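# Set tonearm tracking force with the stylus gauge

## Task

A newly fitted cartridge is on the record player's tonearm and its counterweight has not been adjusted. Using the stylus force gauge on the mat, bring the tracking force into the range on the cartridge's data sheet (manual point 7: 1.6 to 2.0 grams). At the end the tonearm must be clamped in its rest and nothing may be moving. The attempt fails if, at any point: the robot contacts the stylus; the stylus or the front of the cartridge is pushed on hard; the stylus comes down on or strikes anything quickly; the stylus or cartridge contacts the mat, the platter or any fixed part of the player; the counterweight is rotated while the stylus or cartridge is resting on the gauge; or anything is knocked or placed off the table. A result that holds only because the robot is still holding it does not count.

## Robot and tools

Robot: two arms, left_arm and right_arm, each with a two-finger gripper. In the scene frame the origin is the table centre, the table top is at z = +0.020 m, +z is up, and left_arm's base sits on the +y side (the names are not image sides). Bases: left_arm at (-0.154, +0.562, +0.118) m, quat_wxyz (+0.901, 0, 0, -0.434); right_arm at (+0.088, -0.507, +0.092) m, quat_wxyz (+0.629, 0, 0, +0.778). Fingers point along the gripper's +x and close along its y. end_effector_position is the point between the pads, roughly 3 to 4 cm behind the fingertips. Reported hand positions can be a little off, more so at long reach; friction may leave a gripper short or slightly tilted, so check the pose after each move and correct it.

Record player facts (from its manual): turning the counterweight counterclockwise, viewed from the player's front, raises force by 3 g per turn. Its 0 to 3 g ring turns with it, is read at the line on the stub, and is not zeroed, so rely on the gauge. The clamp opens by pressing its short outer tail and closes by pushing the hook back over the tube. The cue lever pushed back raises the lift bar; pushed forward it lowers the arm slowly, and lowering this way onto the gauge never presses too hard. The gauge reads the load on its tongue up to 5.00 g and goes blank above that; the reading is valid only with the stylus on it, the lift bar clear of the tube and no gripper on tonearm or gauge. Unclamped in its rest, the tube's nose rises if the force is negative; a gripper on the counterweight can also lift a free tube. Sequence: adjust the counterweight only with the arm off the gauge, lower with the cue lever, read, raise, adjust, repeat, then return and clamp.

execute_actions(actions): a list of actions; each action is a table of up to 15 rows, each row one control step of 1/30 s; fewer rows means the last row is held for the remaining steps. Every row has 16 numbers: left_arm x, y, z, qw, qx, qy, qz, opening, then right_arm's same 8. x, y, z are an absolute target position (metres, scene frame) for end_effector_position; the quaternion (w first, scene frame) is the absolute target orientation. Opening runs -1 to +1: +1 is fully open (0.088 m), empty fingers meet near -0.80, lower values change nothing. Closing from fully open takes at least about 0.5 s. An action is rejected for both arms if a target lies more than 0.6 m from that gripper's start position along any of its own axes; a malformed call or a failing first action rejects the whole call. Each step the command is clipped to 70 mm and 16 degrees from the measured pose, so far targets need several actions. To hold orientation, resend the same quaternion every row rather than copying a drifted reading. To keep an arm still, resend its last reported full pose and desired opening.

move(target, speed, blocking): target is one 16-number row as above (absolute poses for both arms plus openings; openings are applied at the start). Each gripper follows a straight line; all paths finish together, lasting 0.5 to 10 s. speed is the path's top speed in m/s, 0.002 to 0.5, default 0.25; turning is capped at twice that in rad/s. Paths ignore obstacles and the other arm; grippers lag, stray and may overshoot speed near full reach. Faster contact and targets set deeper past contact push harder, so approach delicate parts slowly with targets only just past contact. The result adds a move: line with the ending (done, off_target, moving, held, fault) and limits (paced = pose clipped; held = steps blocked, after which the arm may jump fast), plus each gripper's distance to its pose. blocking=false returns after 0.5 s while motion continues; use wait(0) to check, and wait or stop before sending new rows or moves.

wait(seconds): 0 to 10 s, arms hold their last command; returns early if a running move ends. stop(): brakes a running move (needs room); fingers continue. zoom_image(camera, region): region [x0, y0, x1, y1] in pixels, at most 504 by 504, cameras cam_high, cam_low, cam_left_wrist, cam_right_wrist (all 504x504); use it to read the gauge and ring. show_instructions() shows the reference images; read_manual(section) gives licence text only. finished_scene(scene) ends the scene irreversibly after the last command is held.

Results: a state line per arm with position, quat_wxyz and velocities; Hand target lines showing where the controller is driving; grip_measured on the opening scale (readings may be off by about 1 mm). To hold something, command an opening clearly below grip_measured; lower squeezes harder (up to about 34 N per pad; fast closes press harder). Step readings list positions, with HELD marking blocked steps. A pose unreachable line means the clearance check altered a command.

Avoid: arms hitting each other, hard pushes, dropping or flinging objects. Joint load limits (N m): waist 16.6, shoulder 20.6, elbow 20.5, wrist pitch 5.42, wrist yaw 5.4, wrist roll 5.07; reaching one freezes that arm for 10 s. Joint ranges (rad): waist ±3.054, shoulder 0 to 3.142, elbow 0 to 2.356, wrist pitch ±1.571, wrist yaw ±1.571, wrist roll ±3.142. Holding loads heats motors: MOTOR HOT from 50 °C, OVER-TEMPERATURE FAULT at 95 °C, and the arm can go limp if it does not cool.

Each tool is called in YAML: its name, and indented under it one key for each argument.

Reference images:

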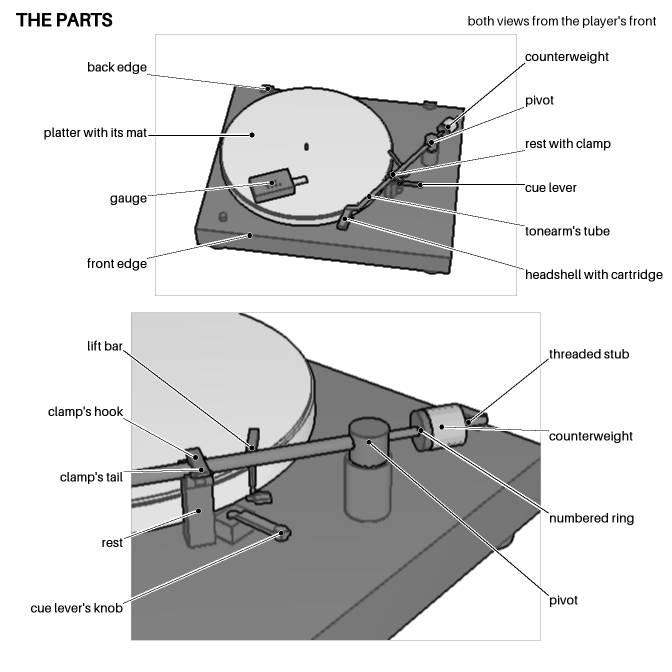

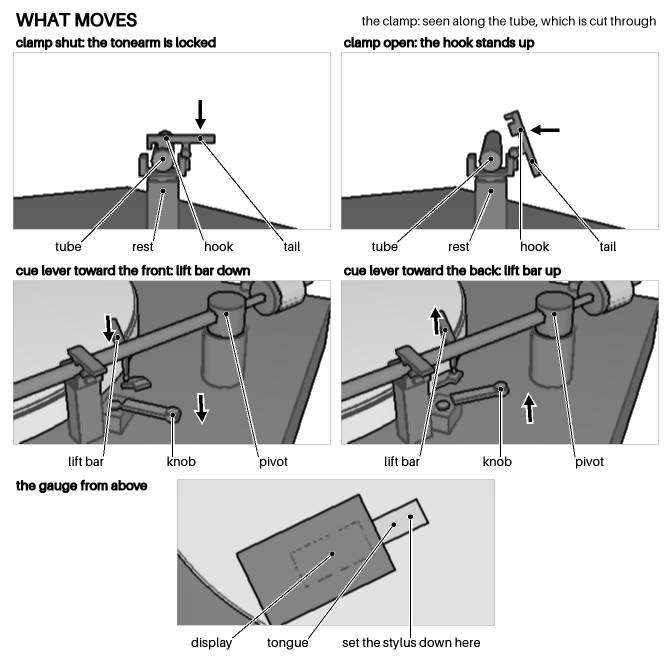

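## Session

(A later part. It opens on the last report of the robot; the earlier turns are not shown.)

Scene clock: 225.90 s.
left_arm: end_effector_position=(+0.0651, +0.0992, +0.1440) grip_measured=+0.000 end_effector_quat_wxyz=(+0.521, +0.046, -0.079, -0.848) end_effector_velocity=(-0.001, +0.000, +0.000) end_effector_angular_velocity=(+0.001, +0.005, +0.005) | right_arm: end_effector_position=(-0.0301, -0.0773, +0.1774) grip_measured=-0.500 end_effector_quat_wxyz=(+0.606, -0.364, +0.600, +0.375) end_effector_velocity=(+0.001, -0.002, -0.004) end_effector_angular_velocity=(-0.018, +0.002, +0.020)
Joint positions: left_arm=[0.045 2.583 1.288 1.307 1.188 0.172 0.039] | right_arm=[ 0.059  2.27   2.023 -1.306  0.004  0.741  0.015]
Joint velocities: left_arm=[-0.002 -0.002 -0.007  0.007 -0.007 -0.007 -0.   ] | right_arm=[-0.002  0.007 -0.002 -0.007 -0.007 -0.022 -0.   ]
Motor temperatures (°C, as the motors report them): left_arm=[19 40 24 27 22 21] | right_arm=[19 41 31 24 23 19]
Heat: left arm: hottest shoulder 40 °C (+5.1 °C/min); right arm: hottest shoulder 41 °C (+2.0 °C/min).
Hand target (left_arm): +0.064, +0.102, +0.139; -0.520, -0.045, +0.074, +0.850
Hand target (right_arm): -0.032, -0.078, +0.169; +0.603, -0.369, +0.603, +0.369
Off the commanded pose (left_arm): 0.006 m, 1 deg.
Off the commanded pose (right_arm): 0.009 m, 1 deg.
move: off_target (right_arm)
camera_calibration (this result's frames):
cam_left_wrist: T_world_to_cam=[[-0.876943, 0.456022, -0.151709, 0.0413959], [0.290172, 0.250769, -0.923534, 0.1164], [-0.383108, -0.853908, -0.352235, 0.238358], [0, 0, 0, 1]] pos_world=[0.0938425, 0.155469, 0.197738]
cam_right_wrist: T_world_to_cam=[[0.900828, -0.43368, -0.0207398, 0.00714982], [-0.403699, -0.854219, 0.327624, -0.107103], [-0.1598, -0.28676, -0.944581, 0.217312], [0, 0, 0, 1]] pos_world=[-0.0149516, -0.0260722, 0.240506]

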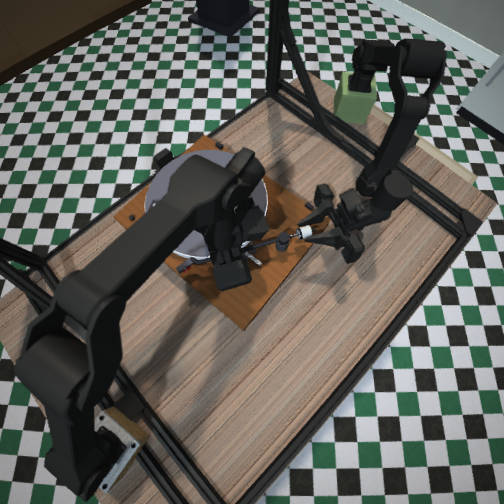

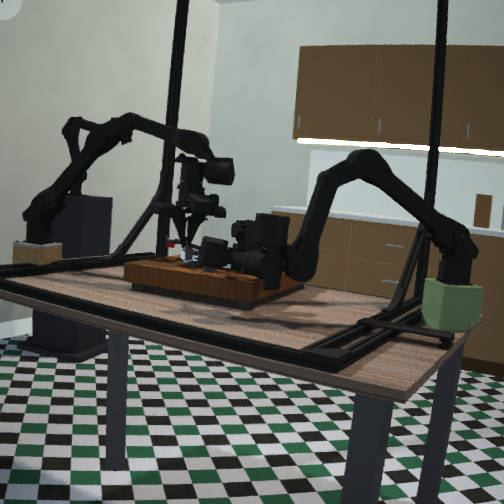

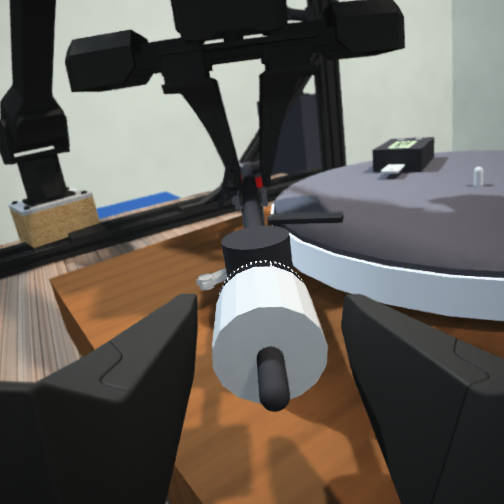

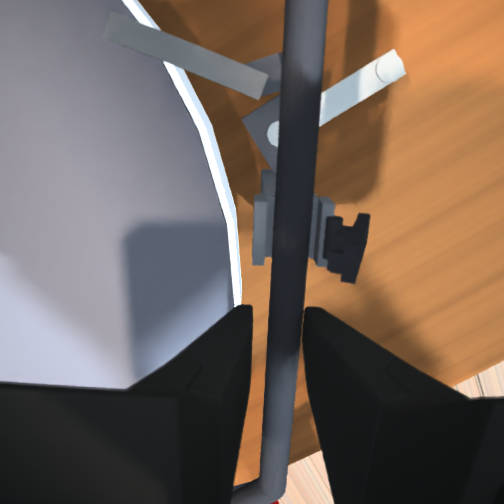

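move:
  target: [0.065,0.1,0.14,0.473,-0.221,0.361,-0.773,-0.4,-0.030,-0.079,0.17,0.603,-0.369,0.603,0.369,-0.66]
  speed: 0.3

move:
  target: [0.065,0.1,0.14,0.52,0.0455,-0.0743,-0.85,-0.05,-0.030,-0.079,0.17,0.603,-0.369,0.603,0.369,-0.48]
  speed: 0.3

move:
  target: [0.065,0.1,0.141,0.473,-0.221,0.361,-0.773,-0.4,-0.030,-0.079,0.17,0.603,-0.369,0.603,0.369,-0.66]
  speed: 0.3

move:
  target: [0.065,0.1,0.141,0.52,0.0455,-0.0743,-0.85,-0.05,-0.030,-0.079,0.17,0.603,-0.369,0.603,0.369,-0.48]
  speed: 0.3

Scene clock: 235.60 s.
left_arm: end_effector_position=(+0.0681, +0.0994, +0.1428) grip_measured=-0.253 end_effector_quat_wxyz=(+0.480, -0.222, +0.355, -0.771) end_effector_velocity=(-0.003, -0.002, -0.000) end_effector_angular_velocity=(+0.022, +0.038, -0.000) | right_arm: end_effector_position=(-0.0287, -0.0779, +0.1770) grip_measured=-0.601 end_effector_quat_wxyz=(+0.606, -0.365, +0.600, +0.373) end_effector_velocity=(-0.002, -0.003, +0.000) end_effector_angular_velocity=(-0.009, +0.005, +0.025)
Joint positions: left_arm=[ 0.049  2.583  1.289  1.297  1.18  -0.867  0.027] | right_arm=[ 0.057  2.271  2.022 -1.31   0.006  0.741  0.01 ]
Joint velocities: left_arm=[-0.007 -0.002 -0.002 -0.007 -0.007 -0.037 -0.   ] | right_arm=[ 0.002 -0.002 -0.002 -0.007 -0.007 -0.022 -0.   ]
Motor temperatures (°C, as the motors report them): left_arm=[19 39 24 27 22 21] | right_arm=[19 41 31 24 23 19]
Heat: left arm: hottest shoulder 39 °C (+2.0 °C/min); right arm: hottest shoulder 41 °C (+2.0 °C/min).
Hand target (left_arm): +0.065, +0.100, +0.140; -0.473, +0.221, -0.361, +0.773
Hand target (right_arm): -0.030, -0.079, +0.170; +0.603, -0.369, +0.603, +0.369
Off the commanded pose (left_arm): 0.004 m, 1 deg.
Off the commanded pose (right_arm): 0.007 m, 1 deg.
move: done
camera_calibration (this result's frames):
cam_left_wrist: T_world_to_cam=[[-0.556056, 0.286645, 0.780151, -0.0943707], [-0.492868, 0.64208, -0.587208, 0.0807615], [-0.66924, -0.711033, -0.215755, 0.225009], [0, 0, 0, 1]] pos_world=[0.137914, 0.135184, 0.169594]
cam_right_wrist: T_world_to_cam=[[0.899882, -0.435849, -0.0157574, 0.00455117], [-0.406838, -0.851906, 0.329756, -0.107179], [-0.157147, -0.29033, -0.943935, 0.216643], [0, 0, 0, 1]] pos_world=[-0.013655, -0.0264246, 0.239912]

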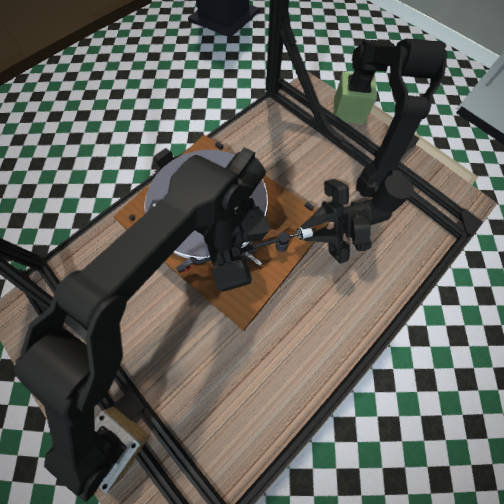

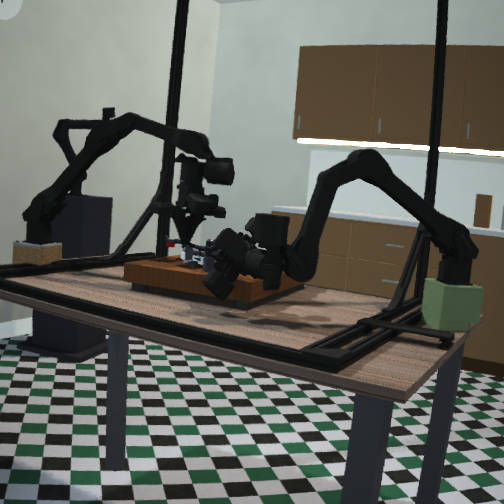

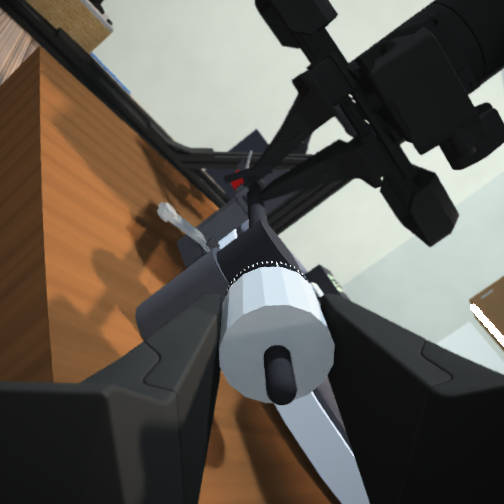

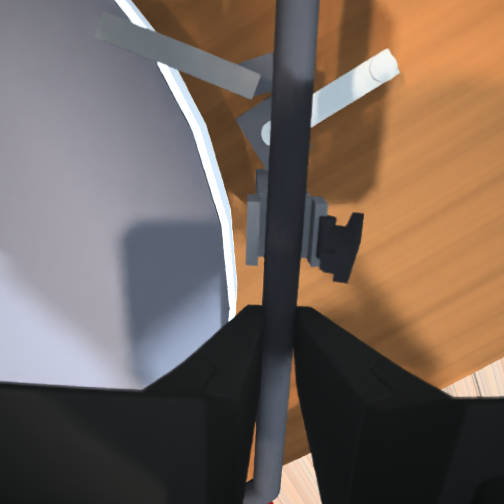

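Scene clock: 237.80 s.
left_arm: end_effector_position=(+0.0670, +0.1000, +0.1424) grip_measured=-0.050 end_effector_quat_wxyz=(+0.524, +0.045, -0.075, -0.847) end_effector_velocity=(+0.002, -0.002, -0.004) end_effector_angular_velocity=(+0.011, -0.008, +0.020) | right_arm: end_effector_position=(-0.0294, -0.0771, +0.1769) grip_measured=-0.480 end_effector_quat_wxyz=(+0.606, -0.363, +0.600, +0.375) end_effector_velocity=(+0.001, -0.002, +0.000) end_effector_angular_velocity=(-0.009, +0.005, +0.005)
Joint positions: left_arm=[0.049 2.586 1.289 1.304 1.186 0.168 0.037] | right_arm=[ 0.057  2.271  2.022 -1.305  0.003  0.741  0.015]
Joint velocities: left_arm=[-0.002 -0.002 -0.002 -0.037 -0.022  0.037 -0.   ] | right_arm=[-0.002 -0.002 -0.002 -0.007 -0.007 -0.007 -0.   ]
Motor temperatures (°C, as the motors report them): left_arm=[19 39 24 28 22 21] | right_arm=[19 41 31 24 23 19]
Heat: left arm: hottest shoulder 39 °C (+2.0 °C/min); right arm: hottest shoulder 41 °C (+2.0 °C/min).
Hand target (left_arm): +0.065, +0.100, +0.140; -0.520, -0.045, +0.074, +0.850
Hand target (right_arm): -0.030, -0.079, +0.170; +0.603, -0.369, +0.603, +0.369
Off the commanded pose (left_arm): 0.003 m, 1 deg.
Off the commanded pose (right_arm): 0.007 m, 1 deg.
move: done
camera_calibration (this result's frames):
cam_left_wrist: T_world_to_cam=[[-0.8803, 0.452118, -0.143742, 0.0419623], [0.282955, 0.257158, -0.924017, 0.114098], [-0.3808, -0.854084, -0.354305, 0.239368], [0, 0, 0, 1]] pos_world=[0.0958062, 0.156127, 0.196269]
cam_right_wrist: T_world_to_cam=[[0.89983, -0.435745, -0.0207813, 0.00640464], [-0.405557, -0.853142, 0.328135, -0.106459], [-0.160713, -0.286838, -0.944402, 0.216958], [0, 0, 0, 1]] pos_world=[-0.0140704, -0.0258018, 0.239962]

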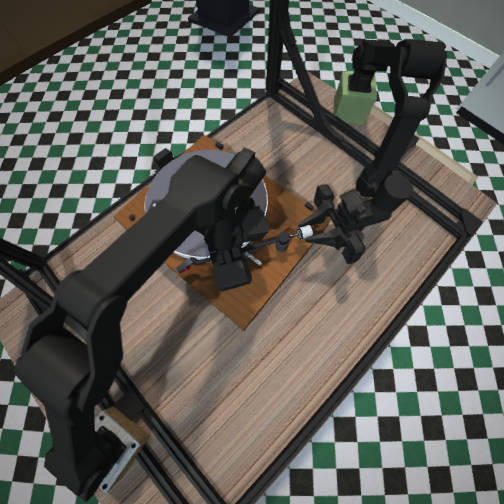

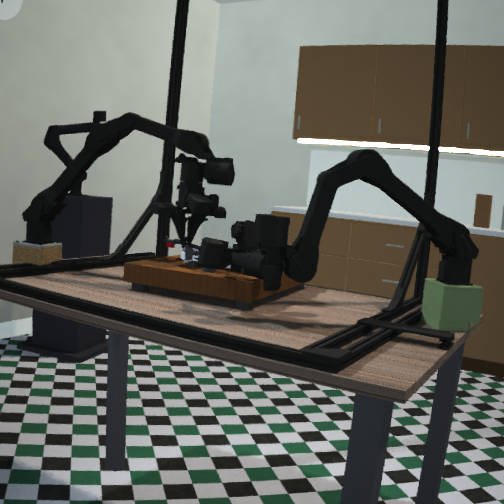

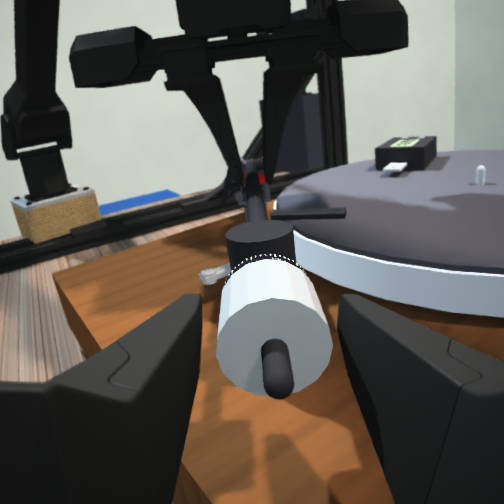

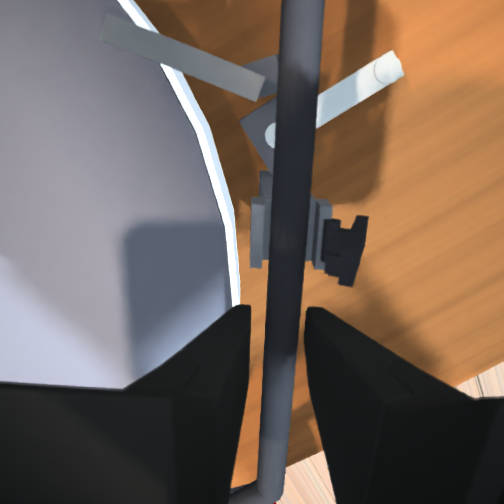

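Scene clock: 240.07 s.
left_arm: end_effector_position=(+0.0680, +0.1009, +0.1419) grip_measured=-0.250 end_effector_quat_wxyz=(+0.477, -0.221, +0.358, -0.772) end_effector_velocity=(+0.001, -0.001, -0.001) end_effector_angular_velocity=(+0.008, +0.018, +0.020) | right_arm: end_effector_position=(-0.0290, -0.0774, +0.1767) grip_measured=-0.601 end_effector_quat_wxyz=(+0.606, -0.364, +0.600, +0.374) end_effector_velocity=(+0.001, -0.005, +0.000) end_effector_angular_velocity=(-0.023, +0.001, -0.010)
Joint positions: left_arm=[ 0.052  2.585  1.289  1.296  1.19  -0.867  0.027] | right_arm=[ 0.057  2.271  2.022 -1.307  0.004  0.741  0.01 ]
Joint velocities: left_arm=[-0.002  0.002 -0.002  0.007 -0.022 -0.022 -0.   ] | right_arm=[-0.002 -0.002 -0.002 -0.022 -0.007  0.007 -0.   ]
Motor temperatures (°C, as the motors report them): left_arm=[19 40 24 27 22 21] | right_arm=[19 42 31 24 23 19]
Heat: left arm: hottest shoulder 40 °C (+3.0 °C/min); right arm: hottest shoulder 42 °C (+3.0 °C/min).
Hand target (left_arm): +0.065, +0.100, +0.141; -0.473, +0.221, -0.361, +0.773
Hand target (right_arm): -0.030, -0.079, +0.170; +0.603, -0.369, +0.603, +0.369
Off the commanded pose (left_arm): 0.003 m, 1 deg.
Off the commanded pose (right_arm): 0.007 m, 1 deg.
move: done
camera_calibration (this result's frames):
cam_left_wrist: T_world_to_cam=[[-0.552133, 0.288736, 0.782164, -0.0948726], [-0.489575, 0.647085, -0.584464, 0.078142], [-0.674882, -0.705629, -0.215919, 0.22567], [0, 0, 0, 1]] pos_world=[0.138175, 0.136068, 0.168604]
cam_right_wrist: T_world_to_cam=[[0.899685, -0.436139, -0.0186998, 0.00550545], [-0.406334, -0.852323, 0.3293, -0.106695], [-0.159559, -0.288668, -0.94404, 0.216593], [0, 0, 0, 1]] pos_world=[-0.0137479, -0.0260143, 0.239711]

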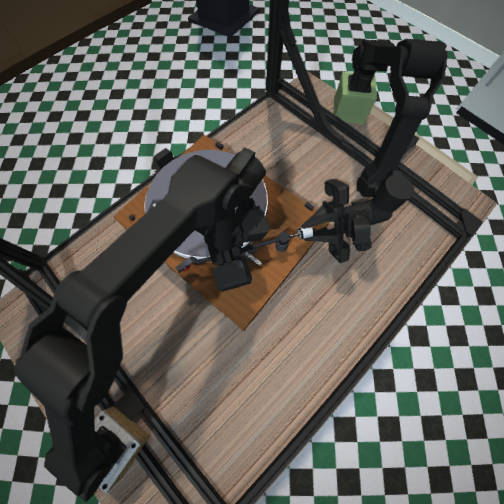

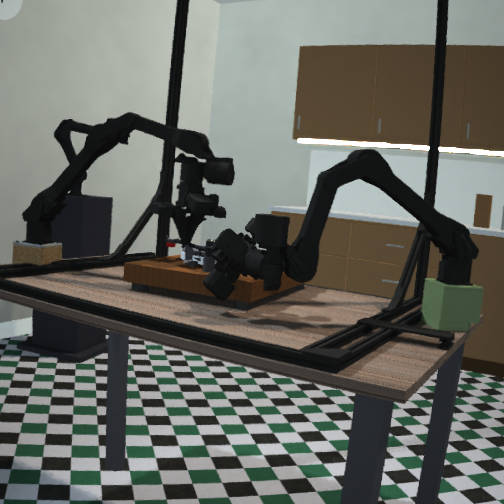

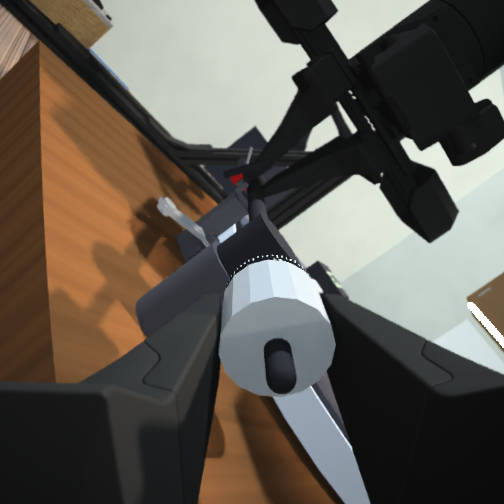

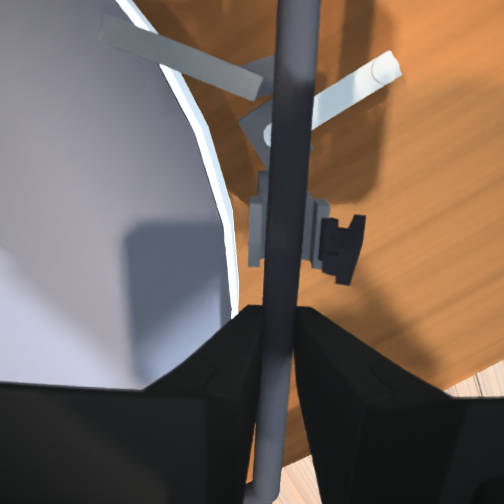

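Scene clock: 242.27 s.
left_arm: end_effector_position=(+0.0666, +0.1002, +0.1424) grip_measured=-0.050 end_effector_quat_wxyz=(+0.522, +0.044, -0.074, -0.848) end_effector_velocity=(+0.000, -0.002, +0.001) end_effector_angular_velocity=(-0.015, -0.031, +0.005) | right_arm: end_effector_position=(-0.0292, -0.0772, +0.1766) grip_measured=-0.480 end_effector_quat_wxyz=(+0.606, -0.364, +0.601, +0.374) end_effector_velocity=(+0.001, -0.003, -0.001) end_effector_angular_velocity=(-0.014, +0.004, +0.005)
Joint positions: left_arm=[0.049 2.585 1.289 1.301 1.189 0.168 0.037] | right_arm=[ 0.057  2.271  2.022 -1.305  0.003  0.741  0.015]
Joint velocities: left_arm=[-0.002 -0.002  0.002 -0.007 -0.007  0.037 -0.   ] | right_arm=[-0.002 -0.002 -0.007 -0.007 -0.007 -0.007 -0.   ]
Motor temperatures (°C, as the motors report them): left_arm=[19 39 24 28 22 21] | right_arm=[19 42 31 24 23 19]
Heat: left arm: hottest shoulder 39 °C (+1.0 °C/min); right arm: hottest shoulder 42 °C (+2.0 °C/min).
Hand target (left_arm): +0.065, +0.100, +0.141; -0.520, -0.045, +0.074, +0.850
Hand target (right_arm): -0.030, -0.079, +0.170; +0.603, -0.369, +0.603, +0.369
Off the commanded pose (left_arm): 0.002 m, 0 deg.
Off the commanded pose (right_arm): 0.007 m, 1 deg.
move: done
camera_calibration (this result's frames):
cam_left_wrist: T_world_to_cam=[[-0.87892, 0.455344, -0.141991, 0.040848], [0.282687, 0.257522, -0.923997, 0.114172], [-0.384171, -0.852259, -0.355061, 0.239525], [0, 0, 0, 1]] pos_world=[0.0956454, 0.156135, 0.196341]
cam_right_wrist: T_world_to_cam=[[0.89967, -0.43611, -0.0200274, 0.00599019], [-0.405982, -0.852624, 0.328953, -0.10651], [-0.160536, -0.287819, -0.944134, 0.216592], [0, 0, 0, 1]] pos_world=[-0.0138596, -0.0258613, 0.239648]

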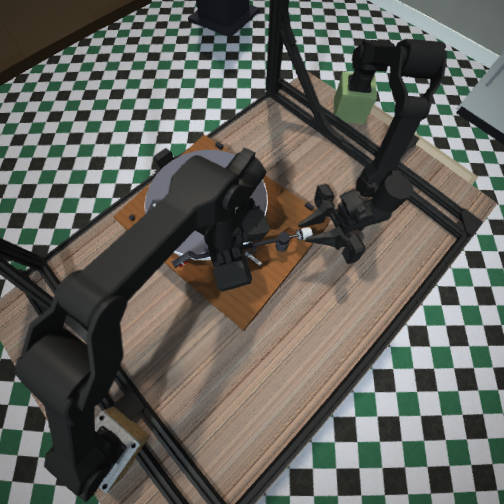

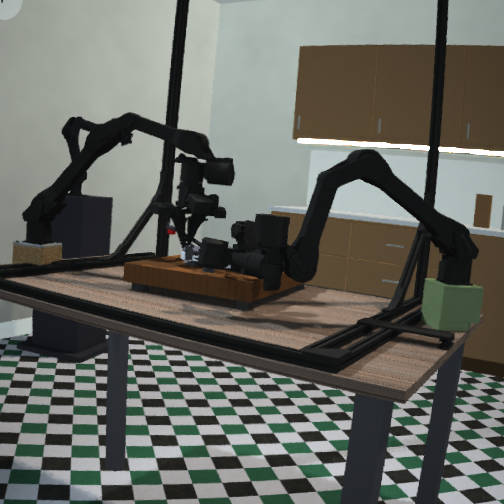

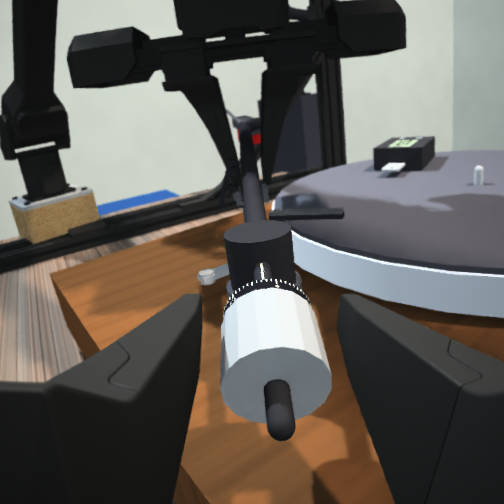

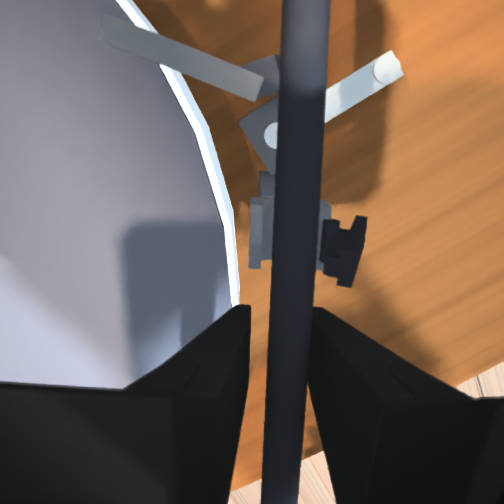

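move:
  target: [0.065,0.1,0.141,0.52,0.0455,-0.0743,-0.85,0.05,-0.030,-0.079,0.203,0.603,-0.369,0.603,0.369,-0.45]
  speed: 0.02

zoom_image:
  camera: "cam_left_wrist"
  region: [170, 80, 370, 320]

Scene clock: 249.70 s.
left_arm: end_effector_position=(+0.0666, +0.1002, +0.1422) grip_measured=+0.050 end_effector_quat_wxyz=(+0.522, +0.045, -0.075, -0.848) end_effector_velocity=(+0.002, -0.002, -0.000) end_effector_angular_velocity=(+0.009, +0.011, +0.020) | right_arm: end_effector_position=(-0.0284, -0.0800, +0.2073) grip_measured=-0.450 end_effector_quat_wxyz=(+0.605, -0.366, +0.601, +0.372) end_effector_velocity=(+0.001, -0.004, +0.002) end_effector_angular_velocity=(-0.018, +0.002, +0.005)
Joint positions: left_arm=[0.049 2.585 1.289 1.299 1.19  0.172 0.041] | right_arm=[ 0.057  2.272  2.144 -1.434  0.003  0.741  0.017]
Joint velocities: left_arm=[-0.002 -0.002 -0.002 -0.007 -0.022 -0.007 -0.   ] | right_arm=[-0.002 -0.002  0.002 -0.022 -0.007 -0.007 -0.   ]
Motor temperatures (°C, as the motors report them): left_arm=[19 40 24 28 22 20] | right_arm=[19 42 30 24 23 19]
Heat: left arm: hottest shoulder 40 °C (+2.0 °C/min); right arm: hottest shoulder 42 °C (+2.0 °C/min).
Hand target (left_arm): +0.065, +0.100, +0.141; -0.520, -0.046, +0.075, +0.850
Hand target (right_arm): -0.030, -0.079, +0.203; +0.603, -0.369, +0.603, +0.369
Off the commanded pose (left_arm): 0.002 m, 0 deg.
Off the commanded pose (right_arm): 0.005 m, 1 deg.
move: done
camera_calibration (this result's frames):
cam_left_wrist: T_world_to_cam=[[-0.878442, 0.455633, -0.144007, 0.0409844], [0.284766, 0.25715, -0.923462, 0.113785], [-0.383728, -0.852216, -0.35564, 0.239491], [0, 0, 0, 1]] pos_world=[0.0955001, 0.156165, 0.196151]
cam_right_wrist: T_world_to_cam=[[0.899701, -0.436222, -0.015755, 0.00378189], [-0.406551, -0.850553, 0.333581, -0.119493], [-0.158916, -0.293718, -0.94259, 0.244093], [0, 0, 0, 1]] pos_world=[-0.0131924, -0.0282911, 0.27]

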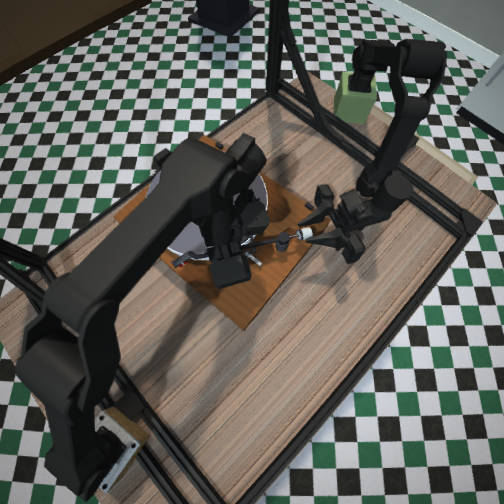

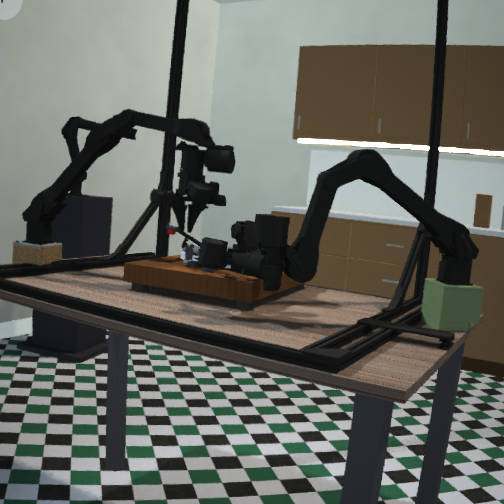

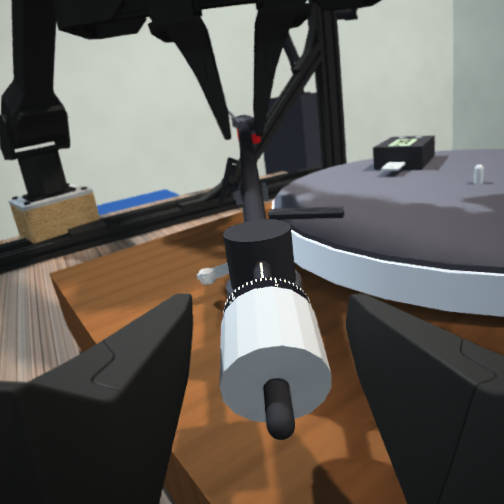

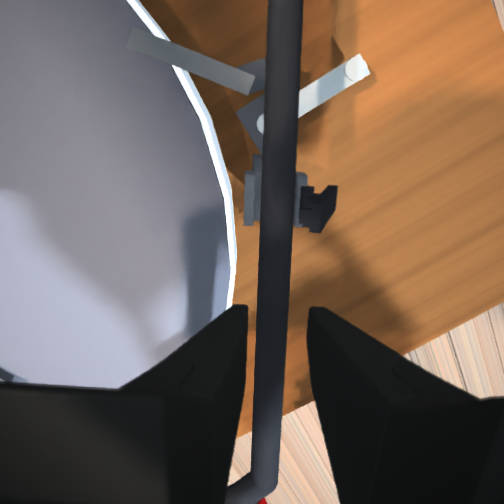

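Region (170, 80, 370, 320) of cam_left_wrist's 504x504 image, scaled by 2.100, with more detail than that image has.

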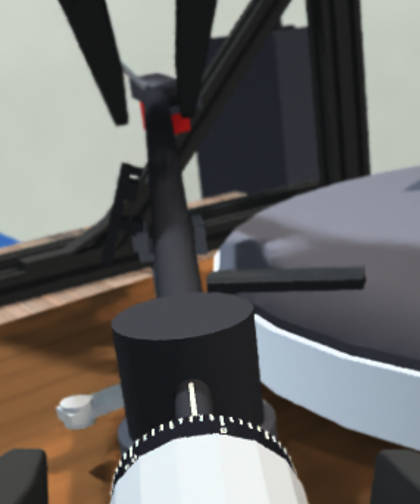

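move:
  target: [0.065,0.1,0.141,0.52,0.0455,-0.0743,-0.85,0.05,-0.0305,-0.079,0.177,0.603,-0.369,0.603,0.369,-0.66]
  speed: 0.012

Scene clock: 259.03 s.
left_arm: end_effector_position=(+0.0664, +0.1002, +0.1420) grip_measured=+0.050 end_effector_quat_wxyz=(+0.522, +0.045, -0.075, -0.849) end_effector_velocity=(+0.005, -0.002, +0.003) end_effector_angular_velocity=(-0.013, -0.015, +0.024) | right_arm: end_effector_position=(-0.0292, -0.0771, +0.1833) grip_measured=-0.660 end_effector_quat_wxyz=(+0.606, -0.364, +0.601, +0.374) end_effector_velocity=(-0.000, +0.001, +0.000) end_effector_angular_velocity=(+0.005, +0.009, +0.005)
Joint positions: left_arm=[0.048 2.586 1.289 1.299 1.19  0.172 0.041] | right_arm=[ 0.057  2.272  2.05  -1.333  0.003  0.741  0.007]
Joint velocities: left_arm=[ 0.002 -0.002  0.002  0.007 -0.022  0.007  0.   ] | right_arm=[-0.002 -0.002 -0.002  0.007 -0.007 -0.007 -0.   ]
Motor temperatures (°C, as the motors report them): left_arm=[19 40 24 28 22 20] | right_arm=[19 42 31 24 23 19]
Heat: left arm: hottest shoulder 40 °C (+1.0 °C/min); right arm: hottest shoulder 42 °C (+2.0 °C/min).
Hand target (left_arm): +0.065, +0.100, +0.141; -0.520, -0.045, +0.074, +0.850
Hand target (right_arm): -0.030, -0.079, +0.177; +0.603, -0.369, +0.603, +0.369
Off the commanded pose (left_arm): 0.002 m, 0 deg.
Off the commanded pose (right_arm): 0.007 m, 1 deg.
move: done
camera_calibration (this result's frames):
cam_left_wrist: T_world_to_cam=[[-0.878305, 0.456009, -0.143655, 0.0407172], [0.284632, 0.257306, -0.92346, 0.113683], [-0.384143, -0.851968, -0.355787, 0.239324], [0, 0, 0, 1]] pos_world=[0.0953388, 0.156077, 0.195979]
cam_right_wrist: T_world_to_cam=[[0.899674, -0.436125, -0.0195248, 0.00605356], [-0.406049, -0.852382, 0.329498, -0.10875], [-0.160345, -0.288513, -0.943954, 0.222783], [0, 0, 0, 1]] pos_world=[-0.0138818, -0.0257804, 0.246248]

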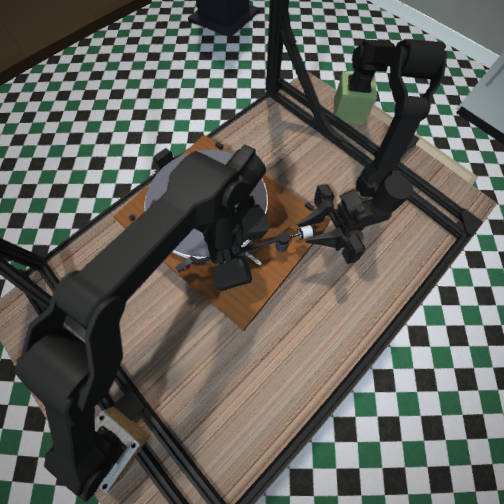

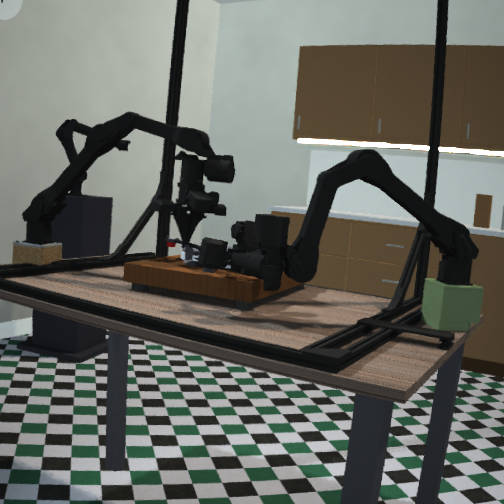

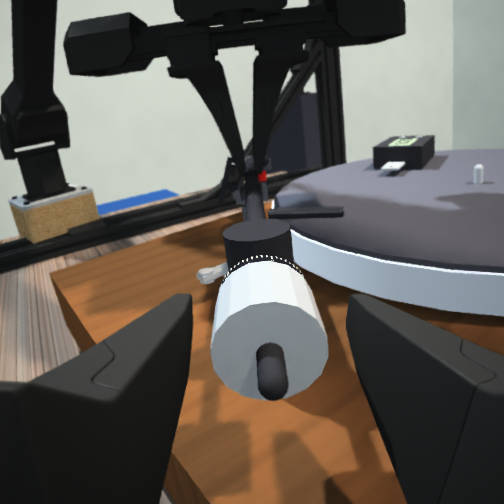

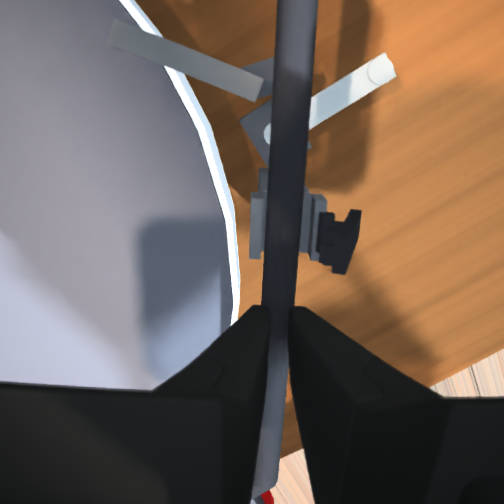

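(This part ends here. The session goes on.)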